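# Rotate the steel cup half a turn under the dial indicator

## Task

Rotate the steel cup sitting on its fixture beneath the dial indicator by 180 degrees, then release it so that no gripper is still holding it.

## Robot and tools

Robot: two six-joint arms, left_arm and right_arm, each ending in a parallel two-finger gripper with a wrist camera. Both bases sit at table height. left_arm is at about (-0.033, +0.330, 0) m and right_arm at about (+0.003, -0.349, 0) m, both facing +x with a small yaw.

Scene frame: the origin lies on the table top midway between the bases. +x runs out over the table, +z is up, and left_arm is on the +y side. The names left and right do not tell you which side of a picture an arm appears on. Gripper frame: the fingers point along the gripper's +z axis and close along its y axis. The reported hand point sits between the finger pads, roughly 1 cm short of the fingertips.

Tool execute_actions, argument actions: a list holding one action, one wait, or nothing. An empty list commands nothing and returns the current state with pictures. An action is {"rows": [...], "steps": n}, with 6 to 15 steps at 1/30 s each (default 15). Each row is applied for one step, and the final row repeats if there are fewer rows than steps. A wait is {"steps": n} with n up to 300. It counts from the previous result, so your reply time is included. Optional pictures: true adds camera images to an action's result.

Each row is a single list of 14 numbers covering both arms, every number in [-1, 1]. The first seven are for left_arm and the last seven for right_arm, each in the order dx, dy, dz, rx, ry, rz, opening. dx to rz are an offset, not a pose, expressed in that gripper's own axes. They are measured from the gripper's pose in the latest result that shows it; for the second and later calls in one reply, and before any result in the scene, they are measured from where the robot is when the call starts. Every row in an action uses that same reference, so rows do not add up. Scale: 1.0 equals 0.6 m or 180 degrees. rx, ry, rz form one rotation vector. Opening is absolute, not an offset: +1 is fully open (0.094 m) and -1 is closed. Send all 14 numbers even when one arm stays still.

Tool move, argument target: one 14-number row with the same layout, reference and scale as above. Both grippers travel in straight lines and arrive together in 0.5 to 10 s; after 10 s they stop even if short. Optional speed is in m/s, 0.002 to 0.5, default 0.25; turning is capped at twice that value in rad/s. Openings are sent when the move starts. Paths do not avoid obstacles or the other arm. The result adds a move: line giving how it ended (done, off_target, moving, held, fault) and any limits that acted. An ending that names one arm means the other arm is done. limits=paced means an arm's pose was clipped. limits=held means a check blocked some steps, after which the arm may jump faster than the speed you set. The result also gives each gripper's distance from its pose.

Tool wait, argument seconds (0 to 10): lets time pass without new commands. zoom_image: camera (cam_high, cam_low, cam_left_wrist or cam_right_wrist) and region [x0, y0, x1, y1] in image pixels from the top-left corner, at most 504 by 504. It shows a closer view of that camera's latest image. read_manual returns licence texts only. finished_scene takes scene, the number of the scene you are ending; it cannot be undone and reports whether the goal was met. Replying without a tool call ends everything.

Timing: each action's result is captured 6 steps before it ends, and those steps run while you compose your next reply. The simulation keeps running during your replies. After an action the arm continues only to its last clipped pose, so check the reported pose and command the remainder.

Control limits: every step, a commanded pose is clipped to within 70 mm and 16 degrees of the measured pose, so large offsets need several calls. Position is favoured over orientation when both cannot be met. Arms usually finish a centimetre or more too low. Repeated zero offsets let an arm sink further, so to hold an arm in place, send the correction back to its desired pose in a reply's first call and zeros after that, aiming higher if it still sags. Zero offsets do not mean wait; they pull the arm back to the reference pose.

Reading results: the state line gives each gripper's position (m) and quat_wxyz in the scene frame; printed positions can be slightly wrong, more so at long reach. grip_measured is the finger opening on the command scale; the last number of each arm's Joint positions is the opening in metres. A pose unreachable line means the clearance check altered or blocked an arm's command, and HELD marks steps where this happened. A Hand target line appears when no steps are pending and shows where the controller is steering each gripper. FAULT lines report arm stops; MOTOR HOT warns from 75 °C, and at 90 °C or 100 °C an arm is stopped, at 100 °C even dropping. Joint ranges (rad): waist -2.618 to 3.054, shoulder 0 to 3.142, elbow 0 to 3.142, wrist pitch and yaw -1.571 to 1.571, wrist roll -2.094 to 2.094.

Gripping: command about 0.03 below grip_measured for a firm hold, less for a lighter one. Pad force tops out around 50 to 62 N. Brief tugs or pushes can occur.

Cameras: cam_high and cam_low are fixed; the wrist cameras follow their hands. Calibration values were given but may be off by a few degrees or millimetres.

Avoid: the arms striking or pressing on each other, knocking anything off the table, dropping or slipping the cup, fast contacts and targets placed far beyond a contact (these press hard), and holding loads so long that motors overheat. Release the cup before finishing.

Each tool is called after "Emit:" as name(argument=value, ...), one argument or row to a line, values as JSON.

## Session

I'll start by looking at the current state.

Emit:
execute_actions(
  actions=[],
)

Scene clock: 0.00 s of 4800.00 s.
left_arm: end_effector_position=(+0.5318, +0.5125, +0.1053) grip_measured=+1.000 end_effector_quat_wxyz=(-0.123, +0.259, +0.752, +0.594) | right_arm: end_effector_position=(+0.2975, +0.1357, +0.3212) grip_measured=+1.000 end_effector_quat_wxyz=(-0.009, +0.119, +0.863, +0.491)
Joint positions: left_arm=[ 0.001  2.694  2.381 -0.764 -1.266  1.051  0.094] | right_arm=[ 0.941  2.067  2.251 -0.808 -0.487  1.401  0.094]
Joint velocities: left_arm=[ 0.002  0.042 -0.007  0.007  0.007 -0.022  0.   ] | right_arm=[-0.017 -0.002 -0.002  0.037  0.007 -0.007  0.   ]
Motor temperatures (°C, as the motors report them): left_arm=[21 22 22 21 22 22] | right_arm=[23 24 22 23 21 20]
Hand target (left_arm): +0.533, +0.513, +0.124; -0.111, +0.243, +0.752, +0.603
Hand target (right_arm): +0.296, +0.134, +0.341; +0.005, +0.105, +0.854, +0.510

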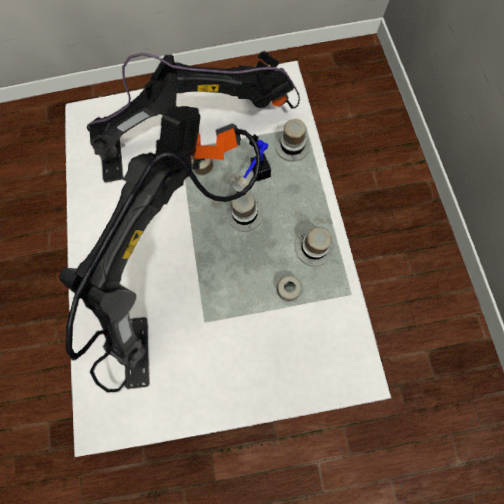

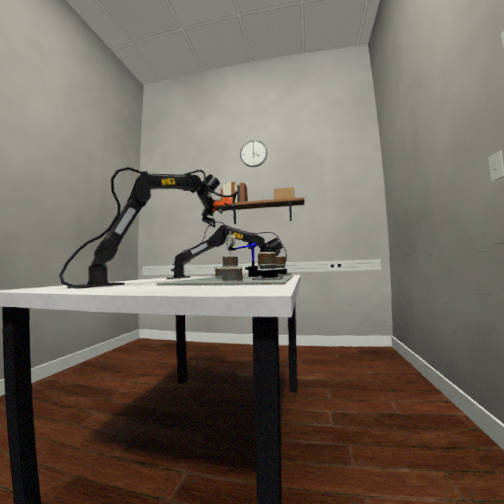

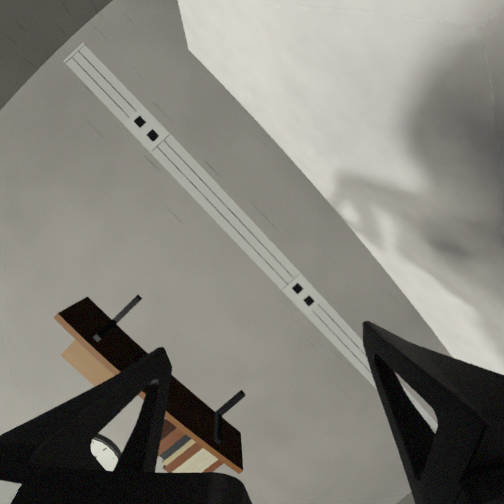

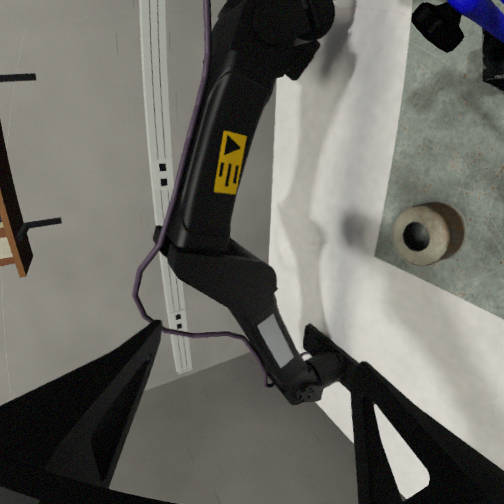

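Emit:
zoom_image(
  camera="cam_high",
  region=[180, 100, 360, 320],
)

Emit:
zoom_image(
  camera="cam_low",
  region=[160, 210, 310, 300],
)

Region (180, 100, 360, 320) of cam_high's 504x504 image, scaled by 2.291, with more detail than that image has; it fills the left 412 columns of this view, and the rest is white.

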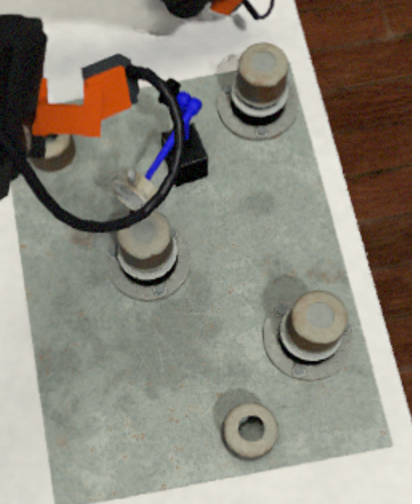

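Region (160, 210, 310, 300) of cam_low's 504x504 image, scaled by 3.360, with more detail than that image has; it fills the top 302 rows of this view, and the rest is white.

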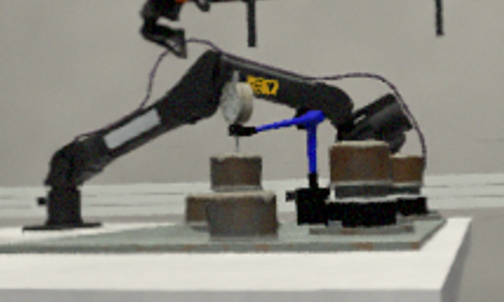

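Emit:
zoom_image(
  camera="cam_high",
  region=[215, 130, 285, 240],
)

Emit:
zoom_image(
  camera="cam_low",
  region=[205, 220, 275, 290],
)

Region (215, 130, 285, 240) of cam_high's 504x504 image, scaled by 4.582, with more detail than that image has; it fills the left 321 columns of this view, and the rest is white.

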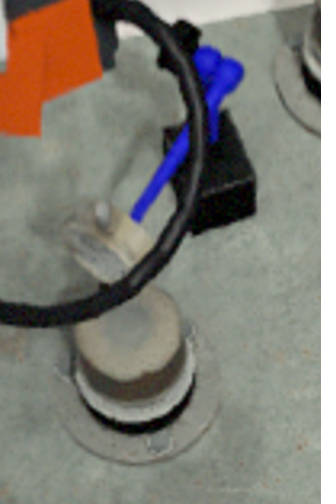

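Region (205, 220, 275, 290) of cam_low's 504x504 image, scaled by 7.200, with more detail than that image has.

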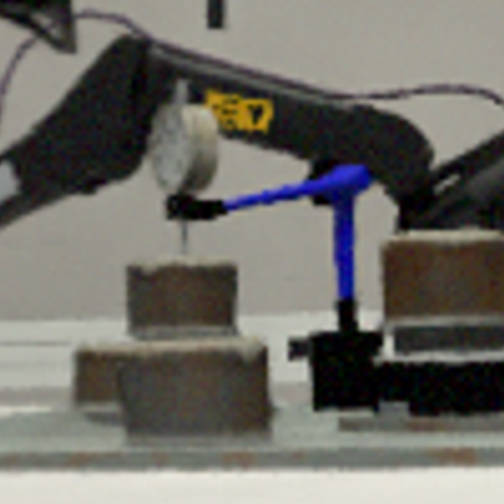

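Emit:
move(
  target=[0.377, -0.066, -0.137, 0, 0, 0, 1, -0.074, -0.3728, -0.0442, 0.1734, -0.4382, -0.3358, 1],
  speed=0.35,
)

Scene clock: 15.47 s of 4800.00 s.
left_arm: end_effector_position=(+0.3140, +0.4858, +0.1944) grip_measured=+1.000 end_effector_quat_wxyz=(-0.127, +0.267, +0.756, +0.584) | right_arm: end_effector_position=(+0.2901, -0.0050, +0.1384) grip_measured=+1.000 end_effector_quat_wxyz=(+0.701, -0.028, +0.712, +0.028)
Joint positions: left_arm=[-0.065  1.736  1.231 -0.798 -1.27   0.834  0.094] | right_arm=[1.313 2.034 0.806 1.189 1.167 0.038 0.094]
Joint velocities: left_arm=[-0.012  0.002 -0.022 -0.007  0.007  0.081  0.   ] | right_arm=[ 0.002  0.002 -0.012  0.007  0.081  0.007  0.   ]
Motor temperatures (°C, as the motors report them): left_arm=[21 29 23 22 22 22] | right_arm=[23 28 24 27 21 20]
Hand target (left_arm): +0.310, +0.485, +0.203; -0.122, +0.260, +0.751, +0.594
Hand target (right_arm): +0.288, -0.005, +0.140; +0.704, -0.027, +0.709, +0.033
Off the commanded pose (left_arm): 0.012 m, 2 deg.
Off the commanded pose (right_arm): 0.001 m, 1 deg.
Kept back: nothing.
After step 90, 8.70 s passed at rest.
move: off_target (left_arm)
camera_calibration (this result's frames):
cam_left_wrist: T_world_to_cam=[[-0.679331, -0.0987918, -0.727151, 0.40089], [-0.717844, -0.116251, 0.68643, 0.193628], [-0.152346, 0.988294, 0.00805577, -0.311069], [0, 0, 0, 1]] pos_world=[0.363942, 0.369542, 0.161101]
cam_right_wrist: T_world_to_cam=[[0.107024, -0.960025, 0.258645, -0.0630661], [-0.480911, -0.277668, -0.83164, 0.295431], [0.870213, -0.0353798, -0.491404, -0.0653317], [0, 0, 0, 1]] pos_world=[0.205678, 0.0191751, 0.229899]

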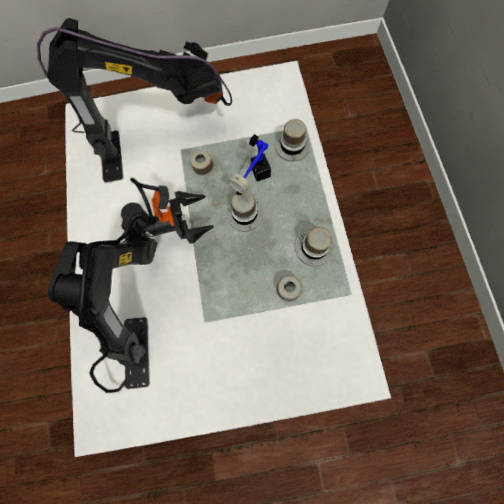

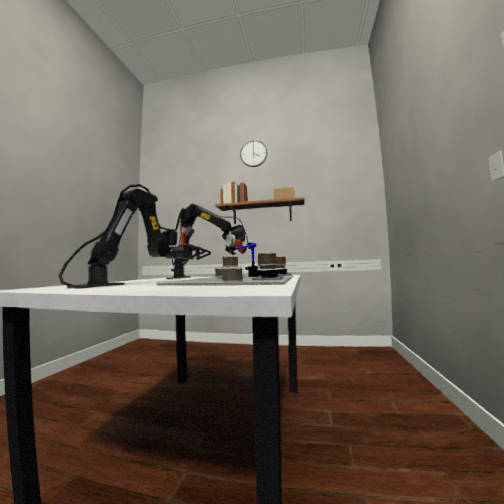

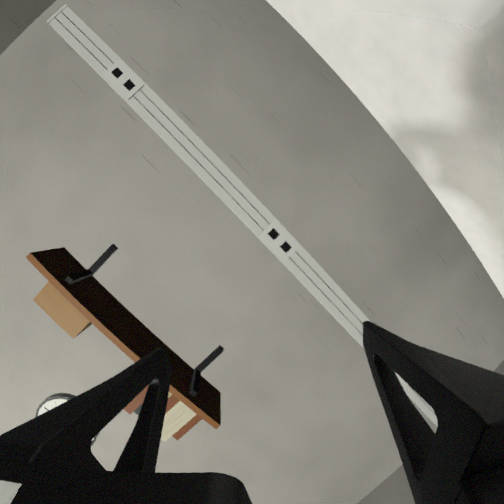

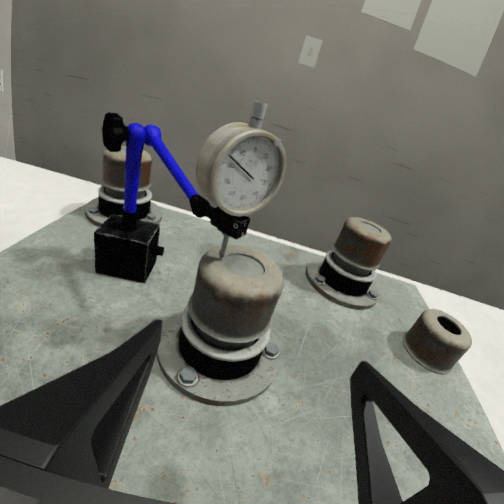

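Emit:
zoom_image(
  camera="cam_right_wrist",
  region=[140, 180, 340, 420],
)

Region (140, 180, 340, 420) of cam_right_wrist's 504x504 image, scaled by 2.100, with more detail than that image has.

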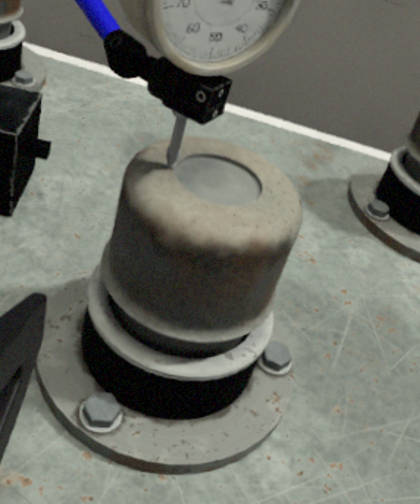

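Emit:
move(
  target=[0.0125, 0.0083, -0.0067, 0, 0, 0, 1, 0.093, 0.013, 0.0692, 0, -0.005, 0, 1],
  speed=0.15,
)

Scene clock: 21.97 s of 4800.00 s.
left_arm: end_effector_position=(+0.3101, +0.4858, +0.1927) grip_measured=+1.000 end_effector_quat_wxyz=(-0.139, +0.278, +0.754, +0.579) | right_arm: end_effector_position=(+0.3243, +0.0023, +0.0700) grip_measured=+1.000 end_effector_quat_wxyz=(+0.698, -0.042, +0.715, +0.014)
Joint positions: left_arm=[-0.065  1.736  1.231 -0.832 -1.266  0.834  0.094] | right_arm=[1.23  2.321 0.9   1.365 1.084 0.011 0.094]
Joint velocities: left_arm=[ 0.017 -0.012 -0.017 -0.095 -0.007 -0.037  0.   ] | right_arm=[ 0.012 -0.002 -0.012  0.007 -0.007  0.066  0.   ]
Motor temperatures (°C, as the motors report them): left_arm=[21 28 23 22 22 22] | right_arm=[23 28 23 27 21 20]
Hand target (left_arm): +0.310, +0.485, +0.203; -0.127, +0.268, +0.756, +0.584
Hand target (right_arm): +0.330, +0.006, +0.081; +0.706, -0.028, +0.707, +0.029
Off the commanded pose (left_arm): 0.011 m, 2 deg.
Off the commanded pose (right_arm): 0.014 m, 3 deg.
Kept back: nothing.
After step 90, 2.43 s passed at rest.
move: off_target (left_arm, right_arm)
camera_calibration (this result's frames):
cam_left_wrist: T_world_to_cam=[[-0.703826, -0.0998872, -0.703314, 0.400519], [-0.694139, -0.113738, 0.710798, 0.17875], [-0.150994, 0.988477, 0.0107165, -0.31262], [0, 0, 0, 1]] pos_world=[0.358769, 0.369355, 0.157986]
cam_right_wrist: T_world_to_cam=[[0.109817, -0.948672, 0.296584, -0.0455985], [-0.486503, -0.311505, -0.816259, 0.257768], [0.86675, -0.05465, -0.49574, -0.127015], [0, 0, 0, 1]] pos_world=[0.240503, 0.0300968, 0.160963]

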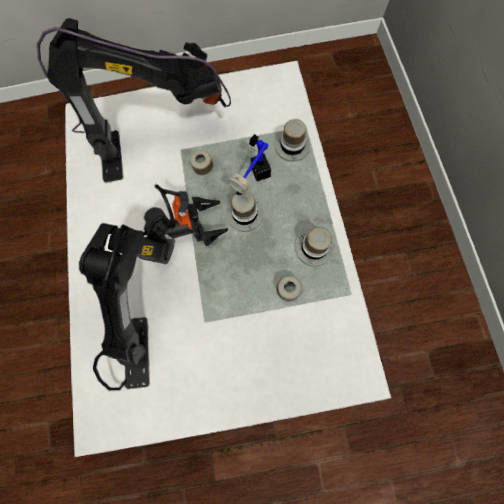

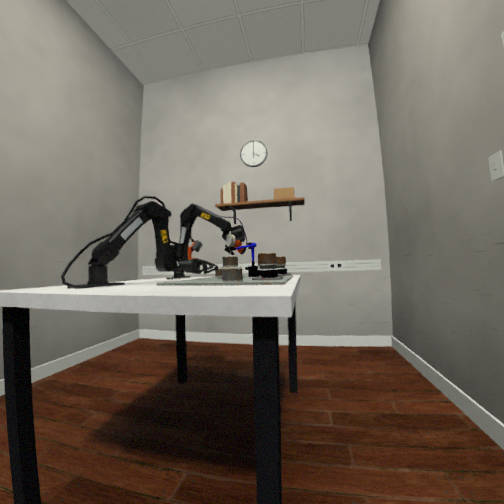

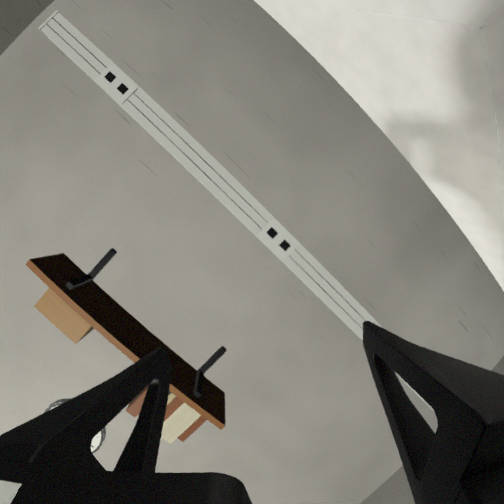

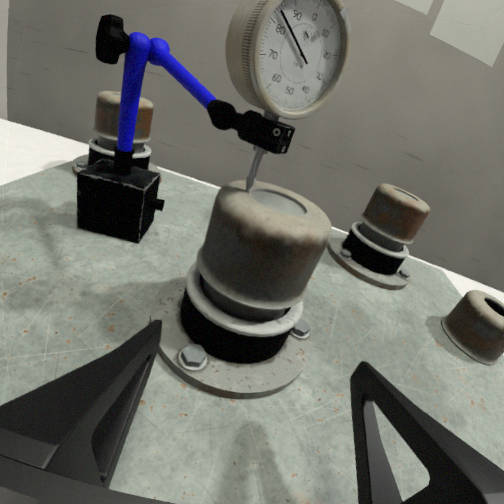

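Emit:
zoom_image(
  camera="cam_right_wrist",
  region=[130, 150, 390, 420],
)

Emit:
zoom_image(
  camera="cam_low",
  region=[150, 220, 260, 290],
)

Emit:
zoom_image(
  camera="cam_high",
  region=[140, 160, 280, 270],
)

Region (130, 150, 390, 420) of cam_right_wrist's 504x504 image, scaled by 1.867, with more detail than that image has; it fills the left 485 columns of this view, and the rest is white.

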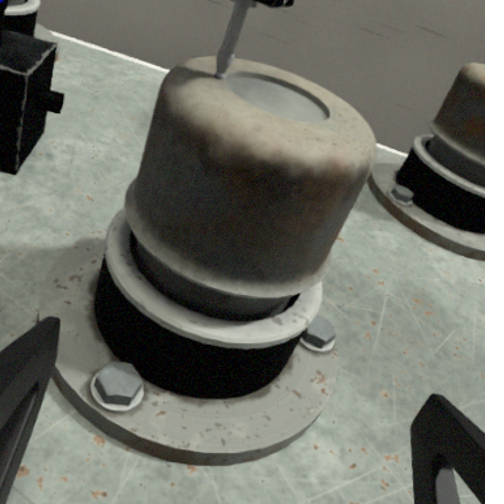

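Region (150, 220, 260, 290) of cam_low's 504x504 image, scaled by 4.582, with more detail than that image has; it fills the top 321 rows of this view, and the rest is white.

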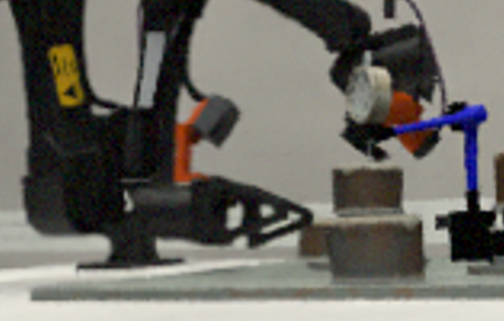

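Region (140, 160, 280, 270) of cam_high's 504x504 image, scaled by 3.600, with more detail than that image has; it fills the top 396 rows of this view, and the rest is white.

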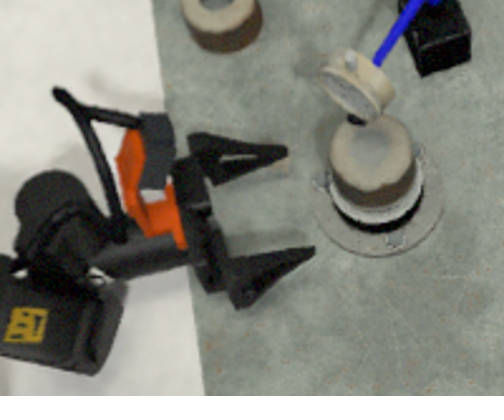

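Emit:
move(
  target=[0.0087, 0.014, -0.0065, -0.0029, -0.0014, -0.01, 1, -0.052, 0.0075, 0.0625, -0.0026, -0.0083, 0.0122, 1],
  speed=0.1,
)

Scene clock: 26.73 s of 4800.00 s.
left_arm: end_effector_position=(+0.3100, +0.4856, +0.1921) grip_measured=+1.000 end_effector_quat_wxyz=(-0.139, +0.279, +0.755, +0.577) | right_arm: end_effector_position=(+0.3561, +0.0069, +0.0803) grip_measured=+1.000 end_effector_quat_wxyz=(+0.698, -0.043, +0.714, +0.018)
Joint positions: left_arm=[-0.065  1.736  1.231 -0.833 -1.263  0.834  0.094] | right_arm=[1.157 2.314 0.971 1.297 1.005 0.005 0.094]
Joint velocities: left_arm=[-0.012 -0.002  0.007  0.022  0.007  0.022  0.   ] | right_arm=[ 0.007 -0.007 -0.002 -0.037 -0.037  0.037  0.   ]
Motor temperatures (°C, as the motors report them): left_arm=[21 27 23 22 22 22] | right_arm=[23 28 23 28 21 20]
Hand target (left_arm): +0.310, +0.485, +0.203; -0.127, +0.268, +0.756, +0.584
Hand target (right_arm): +0.362, +0.011, +0.100; +0.707, -0.031, +0.706, +0.031
Off the commanded pose (left_arm): 0.011 m, 2 deg.
Off the commanded pose (right_arm): 0.021 m, 2 deg.
Kept back: nothing.
After step 90, 0.87 s passed at rest.
move: off_target (left_arm, right_arm)
camera_calibration (this result's frames):
cam_left_wrist: T_world_to_cam=[[-0.705062, -0.101425, -0.701855, 0.400917], [-0.69304, -0.111187, 0.712274, 0.177208], [-0.150279, 0.98861, 0.00810171, -0.31225], [0, 0, 0, 1]] pos_world=[0.358558, 0.369059, 0.157695]
cam_right_wrist: T_world_to_cam=[[0.115693, -0.9494, 0.291984, -0.049458], [-0.483582, -0.310604, -0.818336, 0.282213], [0.867619, -0.0465227, -0.495048, -0.149573], [0, 0, 0, 1]] pos_world=[0.271968, 0.0337428, 0.17134]

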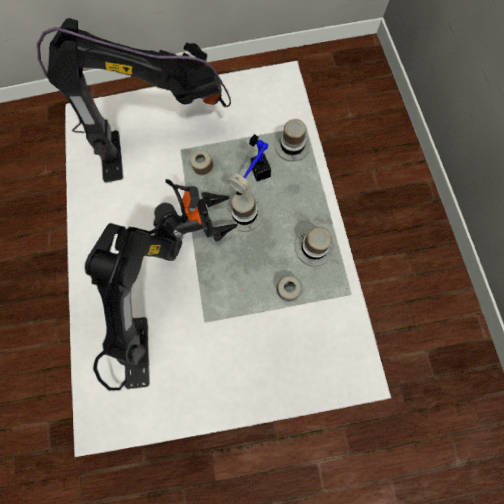

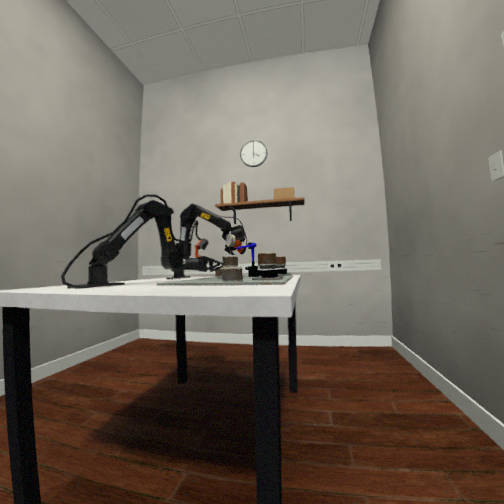

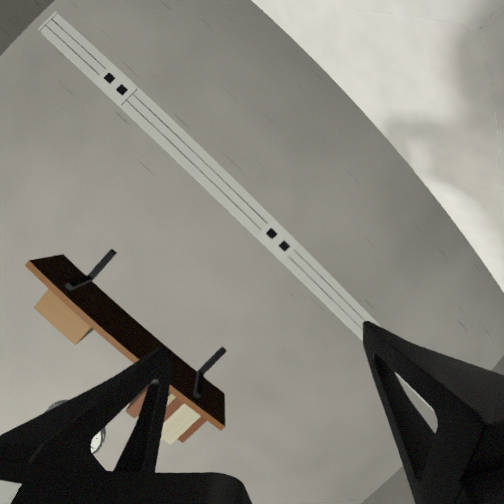

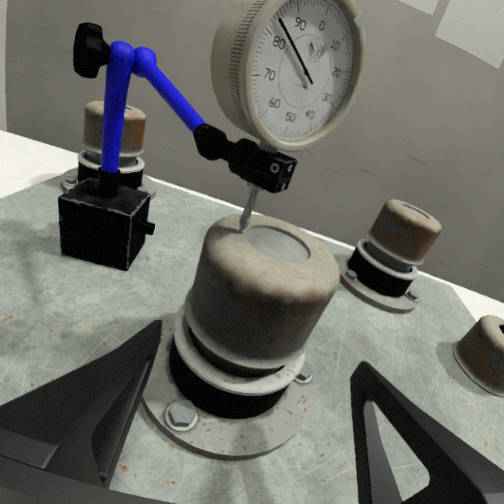

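Emit:
zoom_image(
  camera="cam_low",
  region=[150, 220, 260, 290],
)

Emit:
zoom_image(
  camera="cam_high",
  region=[140, 160, 280, 270],
)

Region (150, 220, 260, 290) of cam_low's 504x504 image, scaled by 4.582, with more detail than that image has; it fills the top 321 rows of this view, and the rest is white.

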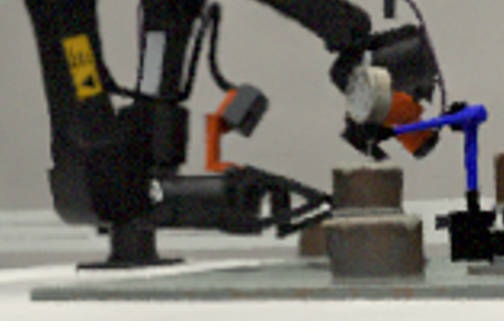

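Region (140, 160, 280, 270) of cam_high's 504x504 image, scaled by 3.600, with more detail than that image has; it fills the top 396 rows of this view, and the rest is white.

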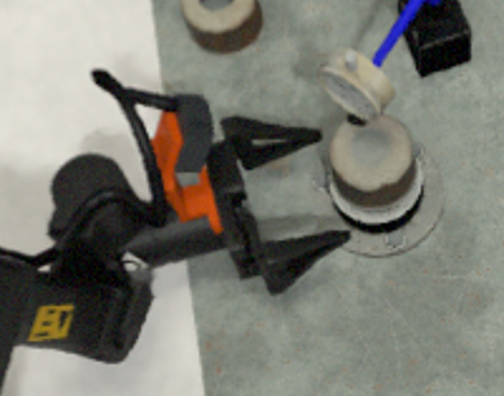

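Emit:
execute_actions(
  actions=[
    {"rows": [
[0.009,0.015,-0.006,-0.0029,-0.0014,-0.011,1,-0.0356,0.0056,0.0106,0,-0.0081,0.0121,1],
[0.009,0.015,-0.006,-0.0029,-0.0014,-0.011,1,-0.0391,0.0067,0.0133,0,-0.0093,0.0138,1],
[0.009,0.015,-0.006,-0.0029,-0.0014,-0.011,1,-0.0439,0.0083,0.0174,0,-0.0107,0.016,1],
[0.009,0.015,-0.006,-0.0029,-0.0014,-0.011,1,-0.0486,0.0098,0.0228,0,-0.0122,0.0182,1],
[0.009,0.015,-0.006,-0.0029,-0.0014,-0.011,1,-0.0526,0.0111,0.0292,0,-0.0135,0.02,1],
[0.009,0.015,-0.006,-0.0029,-0.0014,-0.011,1,-0.0555,0.012,0.0361,0,-0.0144,0.0213,1],
[0.009,0.015,-0.006,-0.0029,-0.0014,-0.011,1,-0.0569,0.0125,0.0435,0,-0.0148,0.022,1],
[0.009,0.015,-0.006,-0.0029,-0.0014,-0.011,1,-0.0569,0.0125,0.0511,0,-0.0148,0.022,1],
[0.009,0.015,-0.006,-0.0029,-0.0014,-0.011,1,-0.0569,0.0125,0.0585,0,-0.0148,0.022,1],
[0.009,0.015,-0.006,-0.0029,-0.0014,-0.011,1,-0.0569,0.0125,0.0654,0,-0.0148,0.022,1],
[0.009,0.015,-0.006,-0.0029,-0.0014,-0.011,1,-0.0569,0.0125,0.0718,0,-0.0148,0.022,1],
[0.009,0.015,-0.006,-0.0029,-0.0014,-0.011,1,-0.0569,0.0125,0.0772,0,-0.0148,0.022,1],
[0.009,0.015,-0.006,-0.0029,-0.0014,-0.011,1,-0.0569,0.0125,0.0813,0,-0.0148,0.022,1],
[0.009,0.015,-0.006,-0.0029,-0.0014,-0.011,1,-0.0569,0.0125,0.084,0,-0.0148,0.022,1],
[0.009,0.015,-0.006,-0.0029,-0.0014,-0.011,1,-0.0569,0.0125,0.085,0,-0.0148,0.022,1]
], "steps": 15},
  ],
)

Emit:
wait(
  seconds=0.6,
)

Scene clock: 30.47 s of 4800.00 s.
left_arm: end_effector_position=(+0.3100, +0.4855, +0.1919) grip_measured=+1.000 end_effector_quat_wxyz=(-0.139, +0.279, +0.755, +0.577) | right_arm: end_effector_position=(+0.3723, +0.0151, +0.0956) grip_measured=+1.000 end_effector_quat_wxyz=(+0.706, -0.029, +0.707, +0.032)
Joint positions: left_arm=[-0.065  1.736  1.231 -0.833 -1.262  0.834  0.094] | right_arm=[1.131 2.314 1.037 1.275 0.978 0.005 0.094]
Joint velocities: left_arm=[ 0.002  0.002  0.007  0.037 -0.022 -0.007  0.   ] | right_arm=[-0.252  0.007  0.393 -0.081 -0.095 -0.037  0.   ]
Motor temperatures (°C, as the motors report them): left_arm=[21 27 23 22 22 22] | right_arm=[23 29 24 28 21 20]
Steps of this call (steps 1 to 90: nothing new was sent; then 0.43 s passed at rest; steps 91 to 99: the first 9 steps of this action). Readings (end_effector_position):
91: left_arm (+0.3100, +0.4856, +0.1921) | right_arm (+0.3560, +0.0073, +0.0796)
92: left_arm (+0.3100, +0.4856, +0.1921) | right_arm (+0.3561, +0.0074, +0.0797)
94: left_arm (+0.3100, +0.4856, +0.1920) | right_arm (+0.3572, +0.0091, +0.0813)
98: left_arm (+0.3100, +0.4855, +0.1919) | right_arm (+0.3679, +0.0144, +0.0922)
99: the state above

Scene clock: 31.27 s of 4800.00 s.
left_arm: end_effector_position=(+0.3100, +0.4855, +0.1919) grip_measured=+1.000 end_effector_quat_wxyz=(-0.139, +0.279, +0.755, +0.577) | right_arm: end_effector_position=(+0.4026, +0.0161, +0.1042) grip_measured=+1.000 end_effector_quat_wxyz=(+0.709, -0.023, +0.704, +0.034)
Joint positions: left_arm=[-0.065  1.736  1.231 -0.833 -1.262  0.834  0.094] | right_arm=[1.069 2.33  1.12  1.223 0.922 0.005 0.094]
Joint velocities: left_arm=[ 0.002 -0.012 -0.002  0.007  0.007 -0.007  0.   ] | right_arm=[ 0.007  0.002  0.017  0.007  0.007 -0.022  0.   ]
Motor temperatures (°C, as the motors report them): left_arm=[21 27 23 22 22 22] | right_arm=[23 29 24 28 21 20]
Hand target (left_arm): +0.310, +0.485, +0.203; -0.126, +0.268, +0.757, +0.582
Hand target (right_arm): +0.406, +0.020, +0.113; +0.713, -0.018, +0.699, +0.044
Off the commanded pose (left_arm): 0.011 m, 2 deg.
Off the commanded pose (right_arm): 0.010 m, 1 deg.
Kept back: nothing.
Steps of this call (steps 1 to 6: the last 6 steps of your previous action; steps 7 to 24: nothing new was sent). Readings (end_effector_position):
1: left_arm (+0.3100, +0.4855, +0.1919) | right_arm (+0.3771, +0.0153, +0.0990)
2: left_arm (+0.3100, +0.4855, +0.1919) | right_arm (+0.3820, +0.0153, +0.1024)
4: left_arm (+0.3100, +0.4855, +0.1919) | right_arm (+0.3915, +0.0147, +0.1085)
8: left_arm (+0.3100, +0.4855, +0.1919) | right_arm (+0.4024, +0.0140, +0.1151)
24: the state above
camera_calibration (this result's frames):
cam_left_wrist: T_world_to_cam=[[-0.705412, -0.102206, -0.70139, 0.401129], [-0.69276, -0.109898, 0.712746, 0.176589], [-0.149928, 0.988674, 0.00671934, -0.312038], [0, 0, 0, 1]] pos_world=[0.358512, 0.368909, 0.157581]
cam_right_wrist: T_world_to_cam=[[0.102716, -0.963798, 0.246056, -0.0428798], [-0.461939, -0.265291, -0.846305, 0.320624], [0.880944, -0.0267336, -0.472466, -0.185687], [0, 0, 0, 1]] pos_world=[0.316093, 0.0387671, 0.194166]

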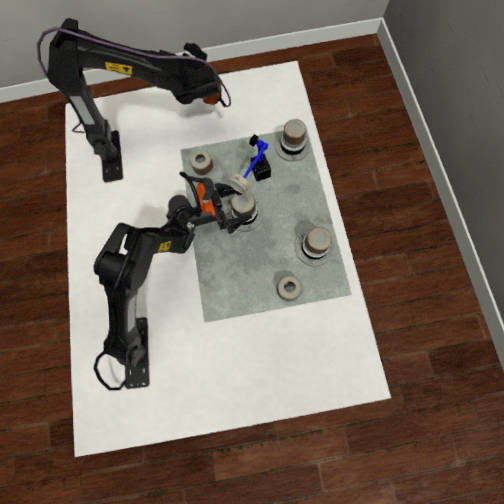

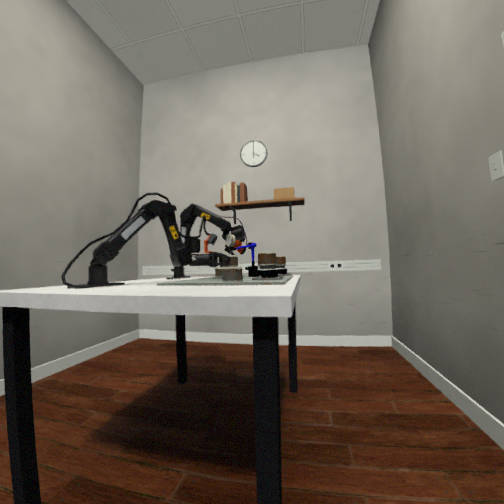

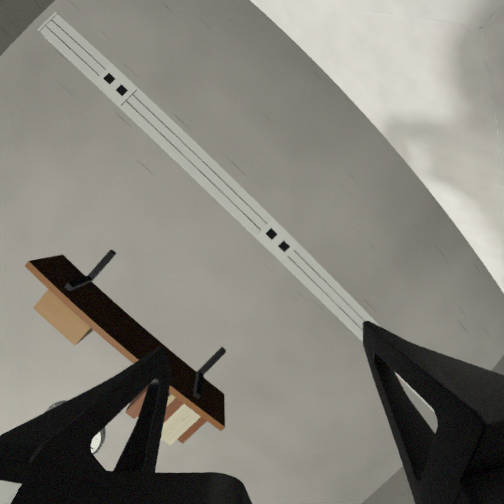

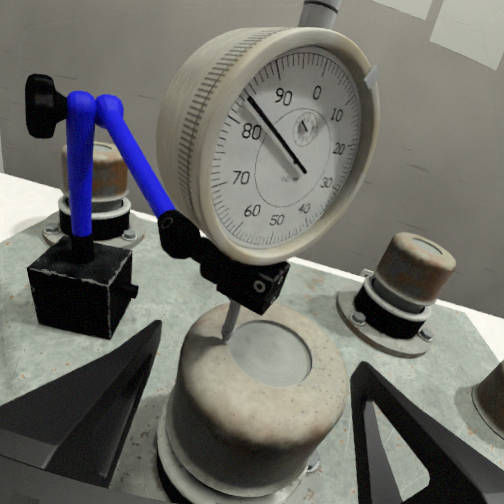

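Emit:
execute_actions(
  actions=[
    {"rows": [
[0.009,0.015,-0.006,-0.0029,-0.0014,-0.011,1,-0.013,0.006,0.005,-0.002,-0.004,0.006,1],
[0.009,0.015,-0.006,-0.0029,-0.0014,-0.011,1,-0.011,0.006,0.005,-0.002,-0.004,0.006,1],
[0.009,0.015,-0.006,-0.0029,-0.0014,-0.011,1,-0.009,0.006,0.005,-0.002,-0.004,0.005,1],
[0.009,0.015,-0.006,-0.0029,-0.0014,-0.011,1,-0.007,0.006,0.005,-0.002,-0.004,0.005,1],
[0.009,0.015,-0.006,-0.0029,-0.0014,-0.011,1,-0.005,0.006,0.005,-0.002,-0.003,0.004,1],
[0.009,0.015,-0.006,-0.0029,-0.0014,-0.011,1,-0.003,0.006,0.005,-0.002,-0.003,0.004,1],
[0.009,0.015,-0.006,-0.0029,-0.0014,-0.011,1,-0.001,0.006,0.005,-0.002,-0.003,0.004,1],
[0.009,0.015,-0.006,-0.0029,-0.0014,-0.011,1,0.001,0.006,0.005,-0.002,-0.003,0.004,1],
[0.009,0.015,-0.006,-0.0029,-0.0014,-0.011,1,0.002,0.006,0.005,-0.002,-0.003,0.004,1]
], "steps": 10},
  ],
)

Emit:
wait(
  seconds=0.5,
)

Scene clock: 32.60 s of 4800.00 s.
left_arm: end_effector_position=(+0.3100, +0.4855, +0.1918) grip_measured=+1.000 end_effector_quat_wxyz=(-0.139, +0.279, +0.755, +0.577) | right_arm: end_effector_position=(+0.4026, +0.0162, +0.1042) grip_measured=+1.000 end_effector_quat_wxyz=(+0.709, -0.023, +0.704, +0.034)
Joint positions: left_arm=[-0.065  1.736  1.231 -0.833 -1.261  0.834  0.094] | right_arm=[1.069 2.33  1.12  1.223 0.922 0.005 0.094]
Joint velocities: left_arm=[-0.007 -0.022  0.007 -0.066  0.022  0.007  0.   ] | right_arm=[-0.012  0.002  0.007  0.022  0.051 -0.022  0.   ]
Motor temperatures (°C, as the motors report them): left_arm=[21 27 23 22 22 22] | right_arm=[23 29 24 28 21 20]
Steps of this call (steps 1 to 36: nothing new was sent; steps 37 to 40: the first 4 steps of this action). Readings (end_effector_position):
37: left_arm (+0.3100, +0.4855, +0.1919) | right_arm (+0.4026, +0.0162, +0.1042)
38: left_arm (+0.3100, +0.4855, +0.1918) | right_arm (+0.4026, +0.0162, +0.1042)
40: the state above

Scene clock: 33.30 s of 4800.00 s.
left_arm: end_effector_position=(+0.3101, +0.4854, +0.1916) grip_measured=+1.000 end_effector_quat_wxyz=(-0.138, +0.280, +0.755, +0.576) | right_arm: end_effector_position=(+0.4023, +0.0157, +0.0910) grip_measured=+1.000 end_effector_quat_wxyz=(+0.704, -0.031, +0.709, +0.027)
Joint positions: left_arm=[-0.065  1.736  1.231 -0.833 -1.26   0.834  0.094] | right_arm=[1.069 2.356 1.12  1.223 0.922 0.005 0.094]
Joint velocities: left_arm=[-0.007  0.002  0.017 -0.007 -0.066 -0.051  0.   ] | right_arm=[-0.002 -0.002 -0.027 -0.022  0.007  0.022  0.   ]
Motor temperatures (°C, as the motors report them): left_arm=[21 27 23 22 22 22] | right_arm=[23 29 24 28 21 20]
Hand target (left_arm): +0.310, +0.485, +0.203; -0.126, +0.268, +0.757, +0.582
Hand target (right_arm): +0.405, +0.020, +0.103; +0.712, -0.021, +0.701, +0.041
Off the commanded pose (left_arm): 0.011 m, 2 deg.
Off the commanded pose (right_arm): 0.013 m, 2 deg.
Kept back: nothing.
Steps of this call (steps 1 to 6: the last 6 steps of your previous action; steps 7 to 21: nothing new was sent). Readings (end_effector_position):
1: left_arm (+0.3100, +0.4855, +0.1918) | right_arm (+0.4026, +0.0162, +0.1042)
2: left_arm (+0.3100, +0.4855, +0.1917) | right_arm (+0.4026, +0.0162, +0.1037)
4: left_arm (+0.3100, +0.4855, +0.1917) | right_arm (+0.4025, +0.0161, +0.1012)
8: left_arm (+0.3101, +0.4854, +0.1916) | right_arm (+0.4023, +0.0158, +0.0929)
21: the state above
camera_calibration (this result's frames):
cam_left_wrist: T_world_to_cam=[[-0.705494, -0.102998, -0.701191, 0.401355], [-0.692751, -0.108597, 0.712954, 0.176124], [-0.14958, 0.988736, 0.0052627, -0.311802], [0, 0, 0, 1]] pos_world=[0.358524, 0.368755, 0.157499]
cam_right_wrist: T_world_to_cam=[[0.106704, -0.958076, 0.265904, -0.0434851], [-0.473719, -0.284114, -0.833588, 0.313068], [0.874188, -0.0370162, -0.484175, -0.187728], [0, 0, 0, 1]] pos_world=[0.317056, 0.040336, 0.18164]

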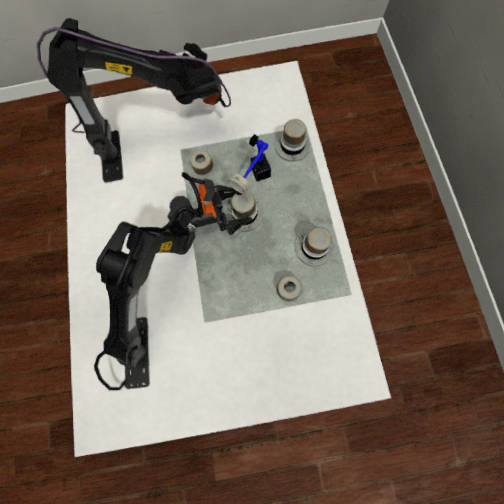

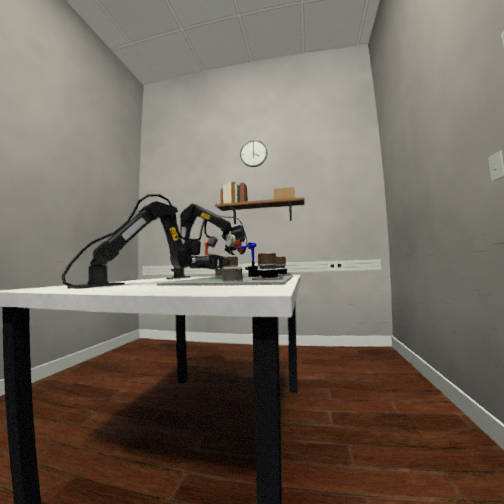

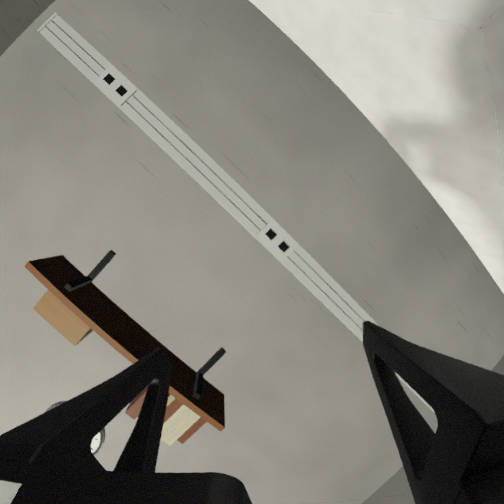

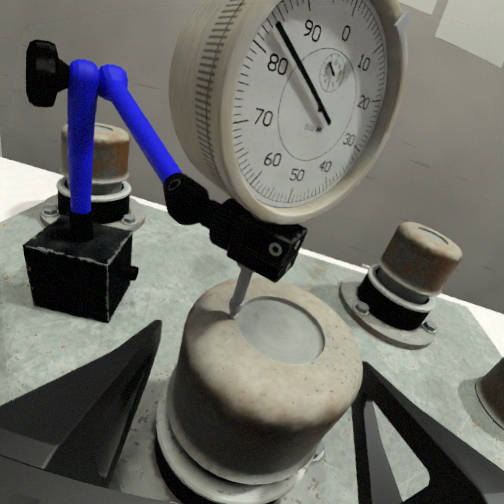

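Emit:
zoom_image(
  camera="cam_right_wrist",
  region=[110, 250, 420, 504],
)

Emit:
zoom_image(
  camera="cam_high",
  region=[180, 160, 280, 250],
)

Emit:
zoom_image(
  camera="cam_low",
  region=[170, 225, 260, 285],
)

Region (110, 250, 420, 504) of cam_right_wrist's 504x504 image, scaled by 1.626, with more detail than that image has; it fills the top 413 rows of this view, and the rest is white.

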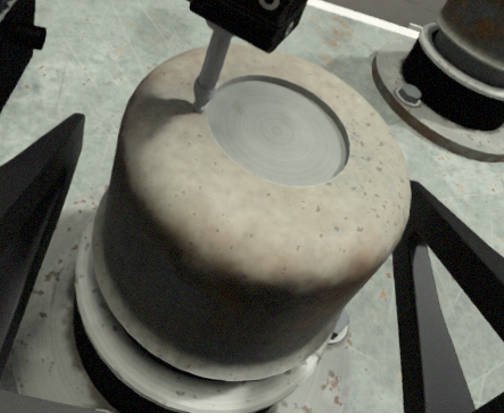

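Region (180, 160, 280, 250) of cam_high's 504x504 image, scaled by 5.040, with more detail than that image has; it fills the top 454 rows of this view, and the rest is white.

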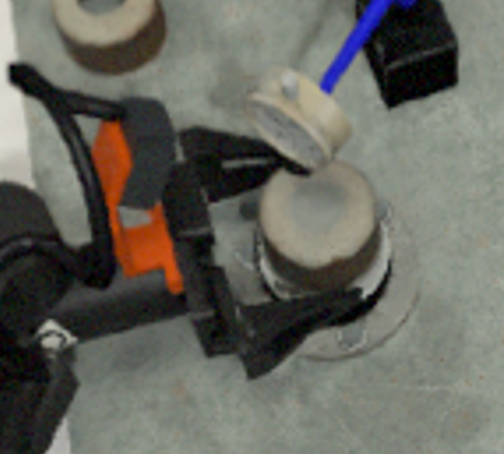

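Region (170, 225, 260, 285) of cam_low's 504x504 image, scaled by 5.600, with more detail than that image has.

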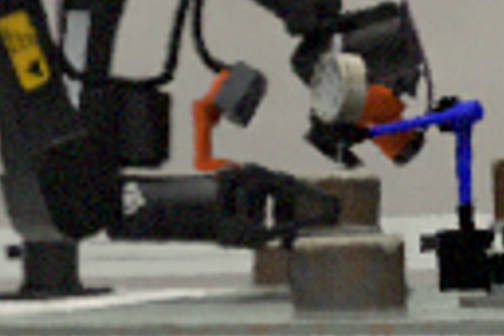

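Emit:
execute_actions(
  actions=[
    {"rows": [
[0.009,0.015,-0.006,-0.0029,-0.0014,-0.011,1,-0.02,0.0067,0.005,-0.0018,-0.0076,0.0105,0.92],
[0.009,0.015,-0.006,-0.0029,-0.0014,-0.011,1,-0.02,0.0067,0.005,-0.0018,-0.0076,0.0105,0.84],
[0.009,0.015,-0.006,-0.0029,-0.0014,-0.011,1,-0.02,0.0067,0.005,-0.0018,-0.0076,0.0105,0.76],
[0.009,0.015,-0.006,-0.0029,-0.0014,-0.011,1,-0.02,0.0067,0.005,-0.0018,-0.0076,0.0105,0.69],
[0.009,0.015,-0.006,-0.0029,-0.0014,-0.011,1,-0.02,0.0067,0.005,-0.0018,-0.0076,0.0105,0.63],
[0.009,0.015,-0.006,-0.0029,-0.0014,-0.011,1,-0.02,0.0067,0.005,-0.0018,-0.0076,0.0105,0.59],
[0.009,0.015,-0.006,-0.0029,-0.0014,-0.011,1,-0.02,0.0067,0.005,-0.0018,-0.0076,0.0105,0.56],
[0.009,0.015,-0.006,-0.0029,-0.0014,-0.011,1,-0.02,0.0067,0.005,-0.0018,-0.0076,0.0105,0.53],
[0.009,0.015,-0.006,-0.0029,-0.0014,-0.011,1,-0.02,0.0067,0.005,-0.0018,-0.0076,0.0105,0.51],
[0.009,0.015,-0.006,-0.0029,-0.0014,-0.011,1,-0.02,0.0067,0.005,-0.0018,-0.0076,0.0105,0.49],
[0.009,0.015,-0.006,-0.0029,-0.0014,-0.011,1,-0.02,0.0067,0.005,-0.0018,-0.0076,0.0105,0.47],
[0.009,0.015,-0.006,-0.0029,-0.0014,-0.011,1,-0.02,0.0067,0.005,-0.0018,-0.0076,0.0105,0.45],
[0.009,0.015,-0.006,-0.0029,-0.0014,-0.011,1,-0.02,0.0067,0.005,-0.0018,-0.0076,0.0105,0.43],
[0.009,0.015,-0.006,-0.0029,-0.0014,-0.011,1,-0.02,0.0067,0.005,-0.0018,-0.0076,0.0105,0.42],
[0.009,0.015,-0.006,-0.0029,-0.0014,-0.011,1,-0.02,0.0067,0.005,-0.0018,-0.0076,0.0105,0.42]
], "steps": 15},
  ],
)

Emit:
wait(
  seconds=0.3,
)

Scene clock: 36.23 s of 4800.00 s.
left_arm: end_effector_position=(+0.3101, +0.4854, +0.1914) grip_measured=+1.000 end_effector_quat_wxyz=(-0.138, +0.280, +0.756, +0.576) | right_arm: end_effector_position=(+0.4022, +0.0162, +0.0910) grip_measured=+0.522 end_effector_quat_wxyz=(+0.704, -0.032, +0.709, +0.028)
Joint positions: left_arm=[-0.065  1.736  1.231 -0.833 -1.259  0.834  0.094] | right_arm=[1.069 2.356 1.12  1.223 0.919 0.005 0.072]
Joint velocities: left_arm=[-0.017  0.007 -0.007 -0.022 -0.066  0.022  0.   ] | right_arm=[-0.007  0.007 -0.007 -0.066 -0.081 -0.066 -0.02 ]
Motor temperatures (°C, as the motors report them): left_arm=[21 27 23 22 22 22] | right_arm=[23 29 24 28 21 20]
Steps of this call (steps 1 to 79: nothing new was sent; steps 80 to 88: the first 9 steps of this action). Readings (end_effector_position):
80: left_arm (+0.3101, +0.4854, +0.1916) | right_arm (+0.4023, +0.0157, +0.0910)
81: left_arm (+0.3101, +0.4854, +0.1916) | right_arm (+0.4023, +0.0157, +0.0910)
83: left_arm (+0.3101, +0.4854, +0.1915) | right_arm (+0.4023, +0.0157, +0.0910)
87: left_arm (+0.3101, +0.4854, +0.1914) | right_arm (+0.4023, +0.0157, +0.0910)
88: the state above

Scene clock: 36.73 s of 4800.00 s.
left_arm: end_effector_position=(+0.3101, +0.4854, +0.1914) grip_measured=+1.000 end_effector_quat_wxyz=(-0.138, +0.280, +0.756, +0.576) | right_arm: end_effector_position=(+0.4022, +0.0165, +0.0910) grip_measured=+0.472 end_effector_quat_wxyz=(+0.704, -0.033, +0.709, +0.028)
Joint positions: left_arm=[-0.065  1.736  1.231 -0.833 -1.258  0.834  0.094] | right_arm=[1.069 2.356 1.12  1.223 0.917 0.005 0.069]
Joint velocities: left_arm=[-0.012 -0.002 -0.017 -0.022  0.007 -0.022  0.   ] | right_arm=[ 0.002 -0.007 -0.007 -0.095  0.022 -0.037 -0.   ]
Motor temperatures (°C, as the motors report them): left_arm=[21 27 23 22 22 22] | right_arm=[23 29 24 28 21 20]
Hand target (left_arm): +0.310, +0.485, +0.203; -0.125, +0.268, +0.758, +0.581
Hand target (right_arm): +0.405, +0.020, +0.103; +0.711, -0.021, +0.701, +0.041
Off the commanded pose (left_arm): 0.011 m, 2 deg.
Off the commanded pose (right_arm): 0.013 m, 2 deg.
Kept back: nothing.
Steps of this call (steps 1 to 6: the last 6 steps of your previous action; steps 7 to 15: nothing new was sent). Readings (end_effector_position):
1: left_arm (+0.3101, +0.4854, +0.1914) | right_arm (+0.4022, +0.0164, +0.0910)
2: left_arm (+0.3101, +0.4854, +0.1914) | right_arm (+0.4022, +0.0165, +0.0910)
4: left_arm (+0.3101, +0.4854, +0.1914) | right_arm (+0.4022, +0.0165, +0.0910)
8: left_arm (+0.3101, +0.4854, +0.1914) | right_arm (+0.4022, +0.0165, +0.0910)
15: the state above
camera_calibration (this result's frames):
cam_left_wrist: T_world_to_cam=[[-0.705577, -0.10379, -0.700991, 0.40158], [-0.692741, -0.107296, 0.71316, 0.175659], [-0.149232, 0.988795, 0.00380594, -0.311566], [0, 0, 0, 1]] pos_world=[0.358537, 0.368602, 0.157417]
cam_right_wrist: T_world_to_cam=[[0.111103, -0.957586, 0.265866, -0.0444702], [-0.472458, -0.286251, -0.833573, 0.312786], [0.874322, -0.0329982, -0.484222, -0.187759], [0, 0, 0, 1]] pos_world=[0.316881, 0.0407556, 0.181636]

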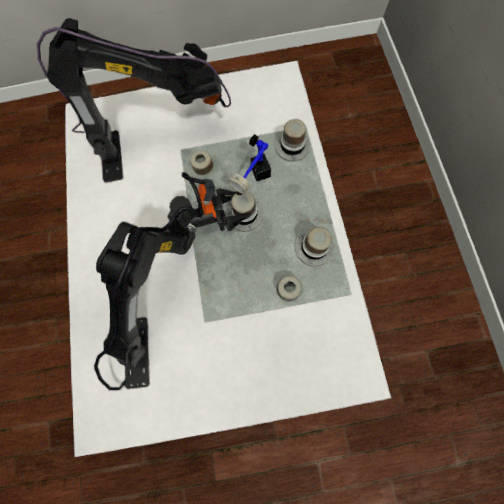

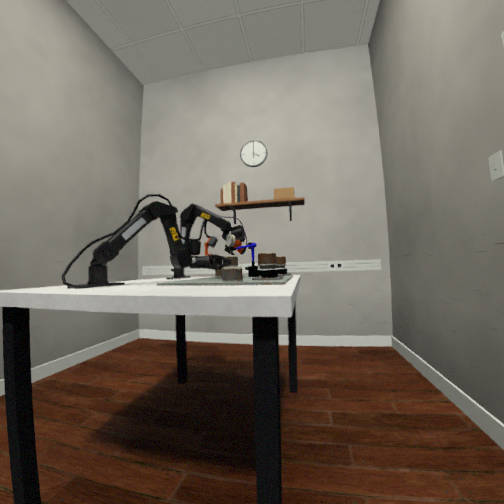

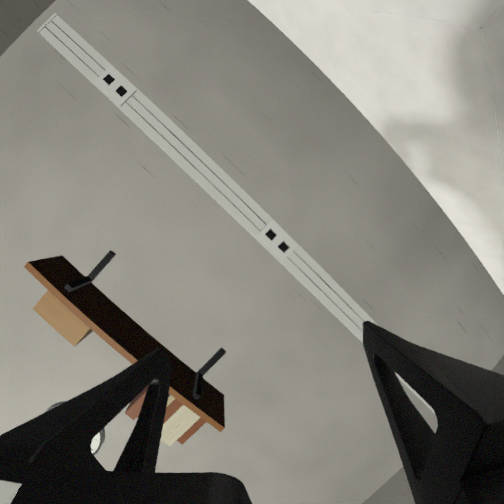

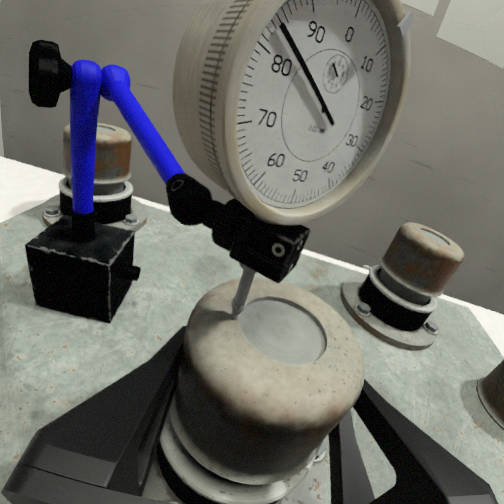

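Emit:
zoom_image(
  camera="cam_right_wrist",
  region=[150, 260, 390, 500],
)

Region (150, 260, 390, 500) of cam_right_wrist's 504x504 image, scaled by 2.100, with more detail than that image has.

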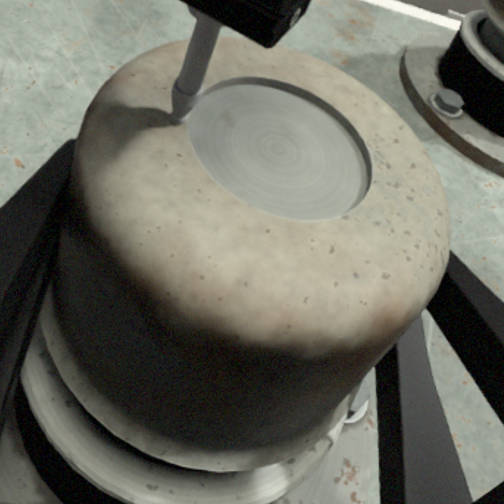

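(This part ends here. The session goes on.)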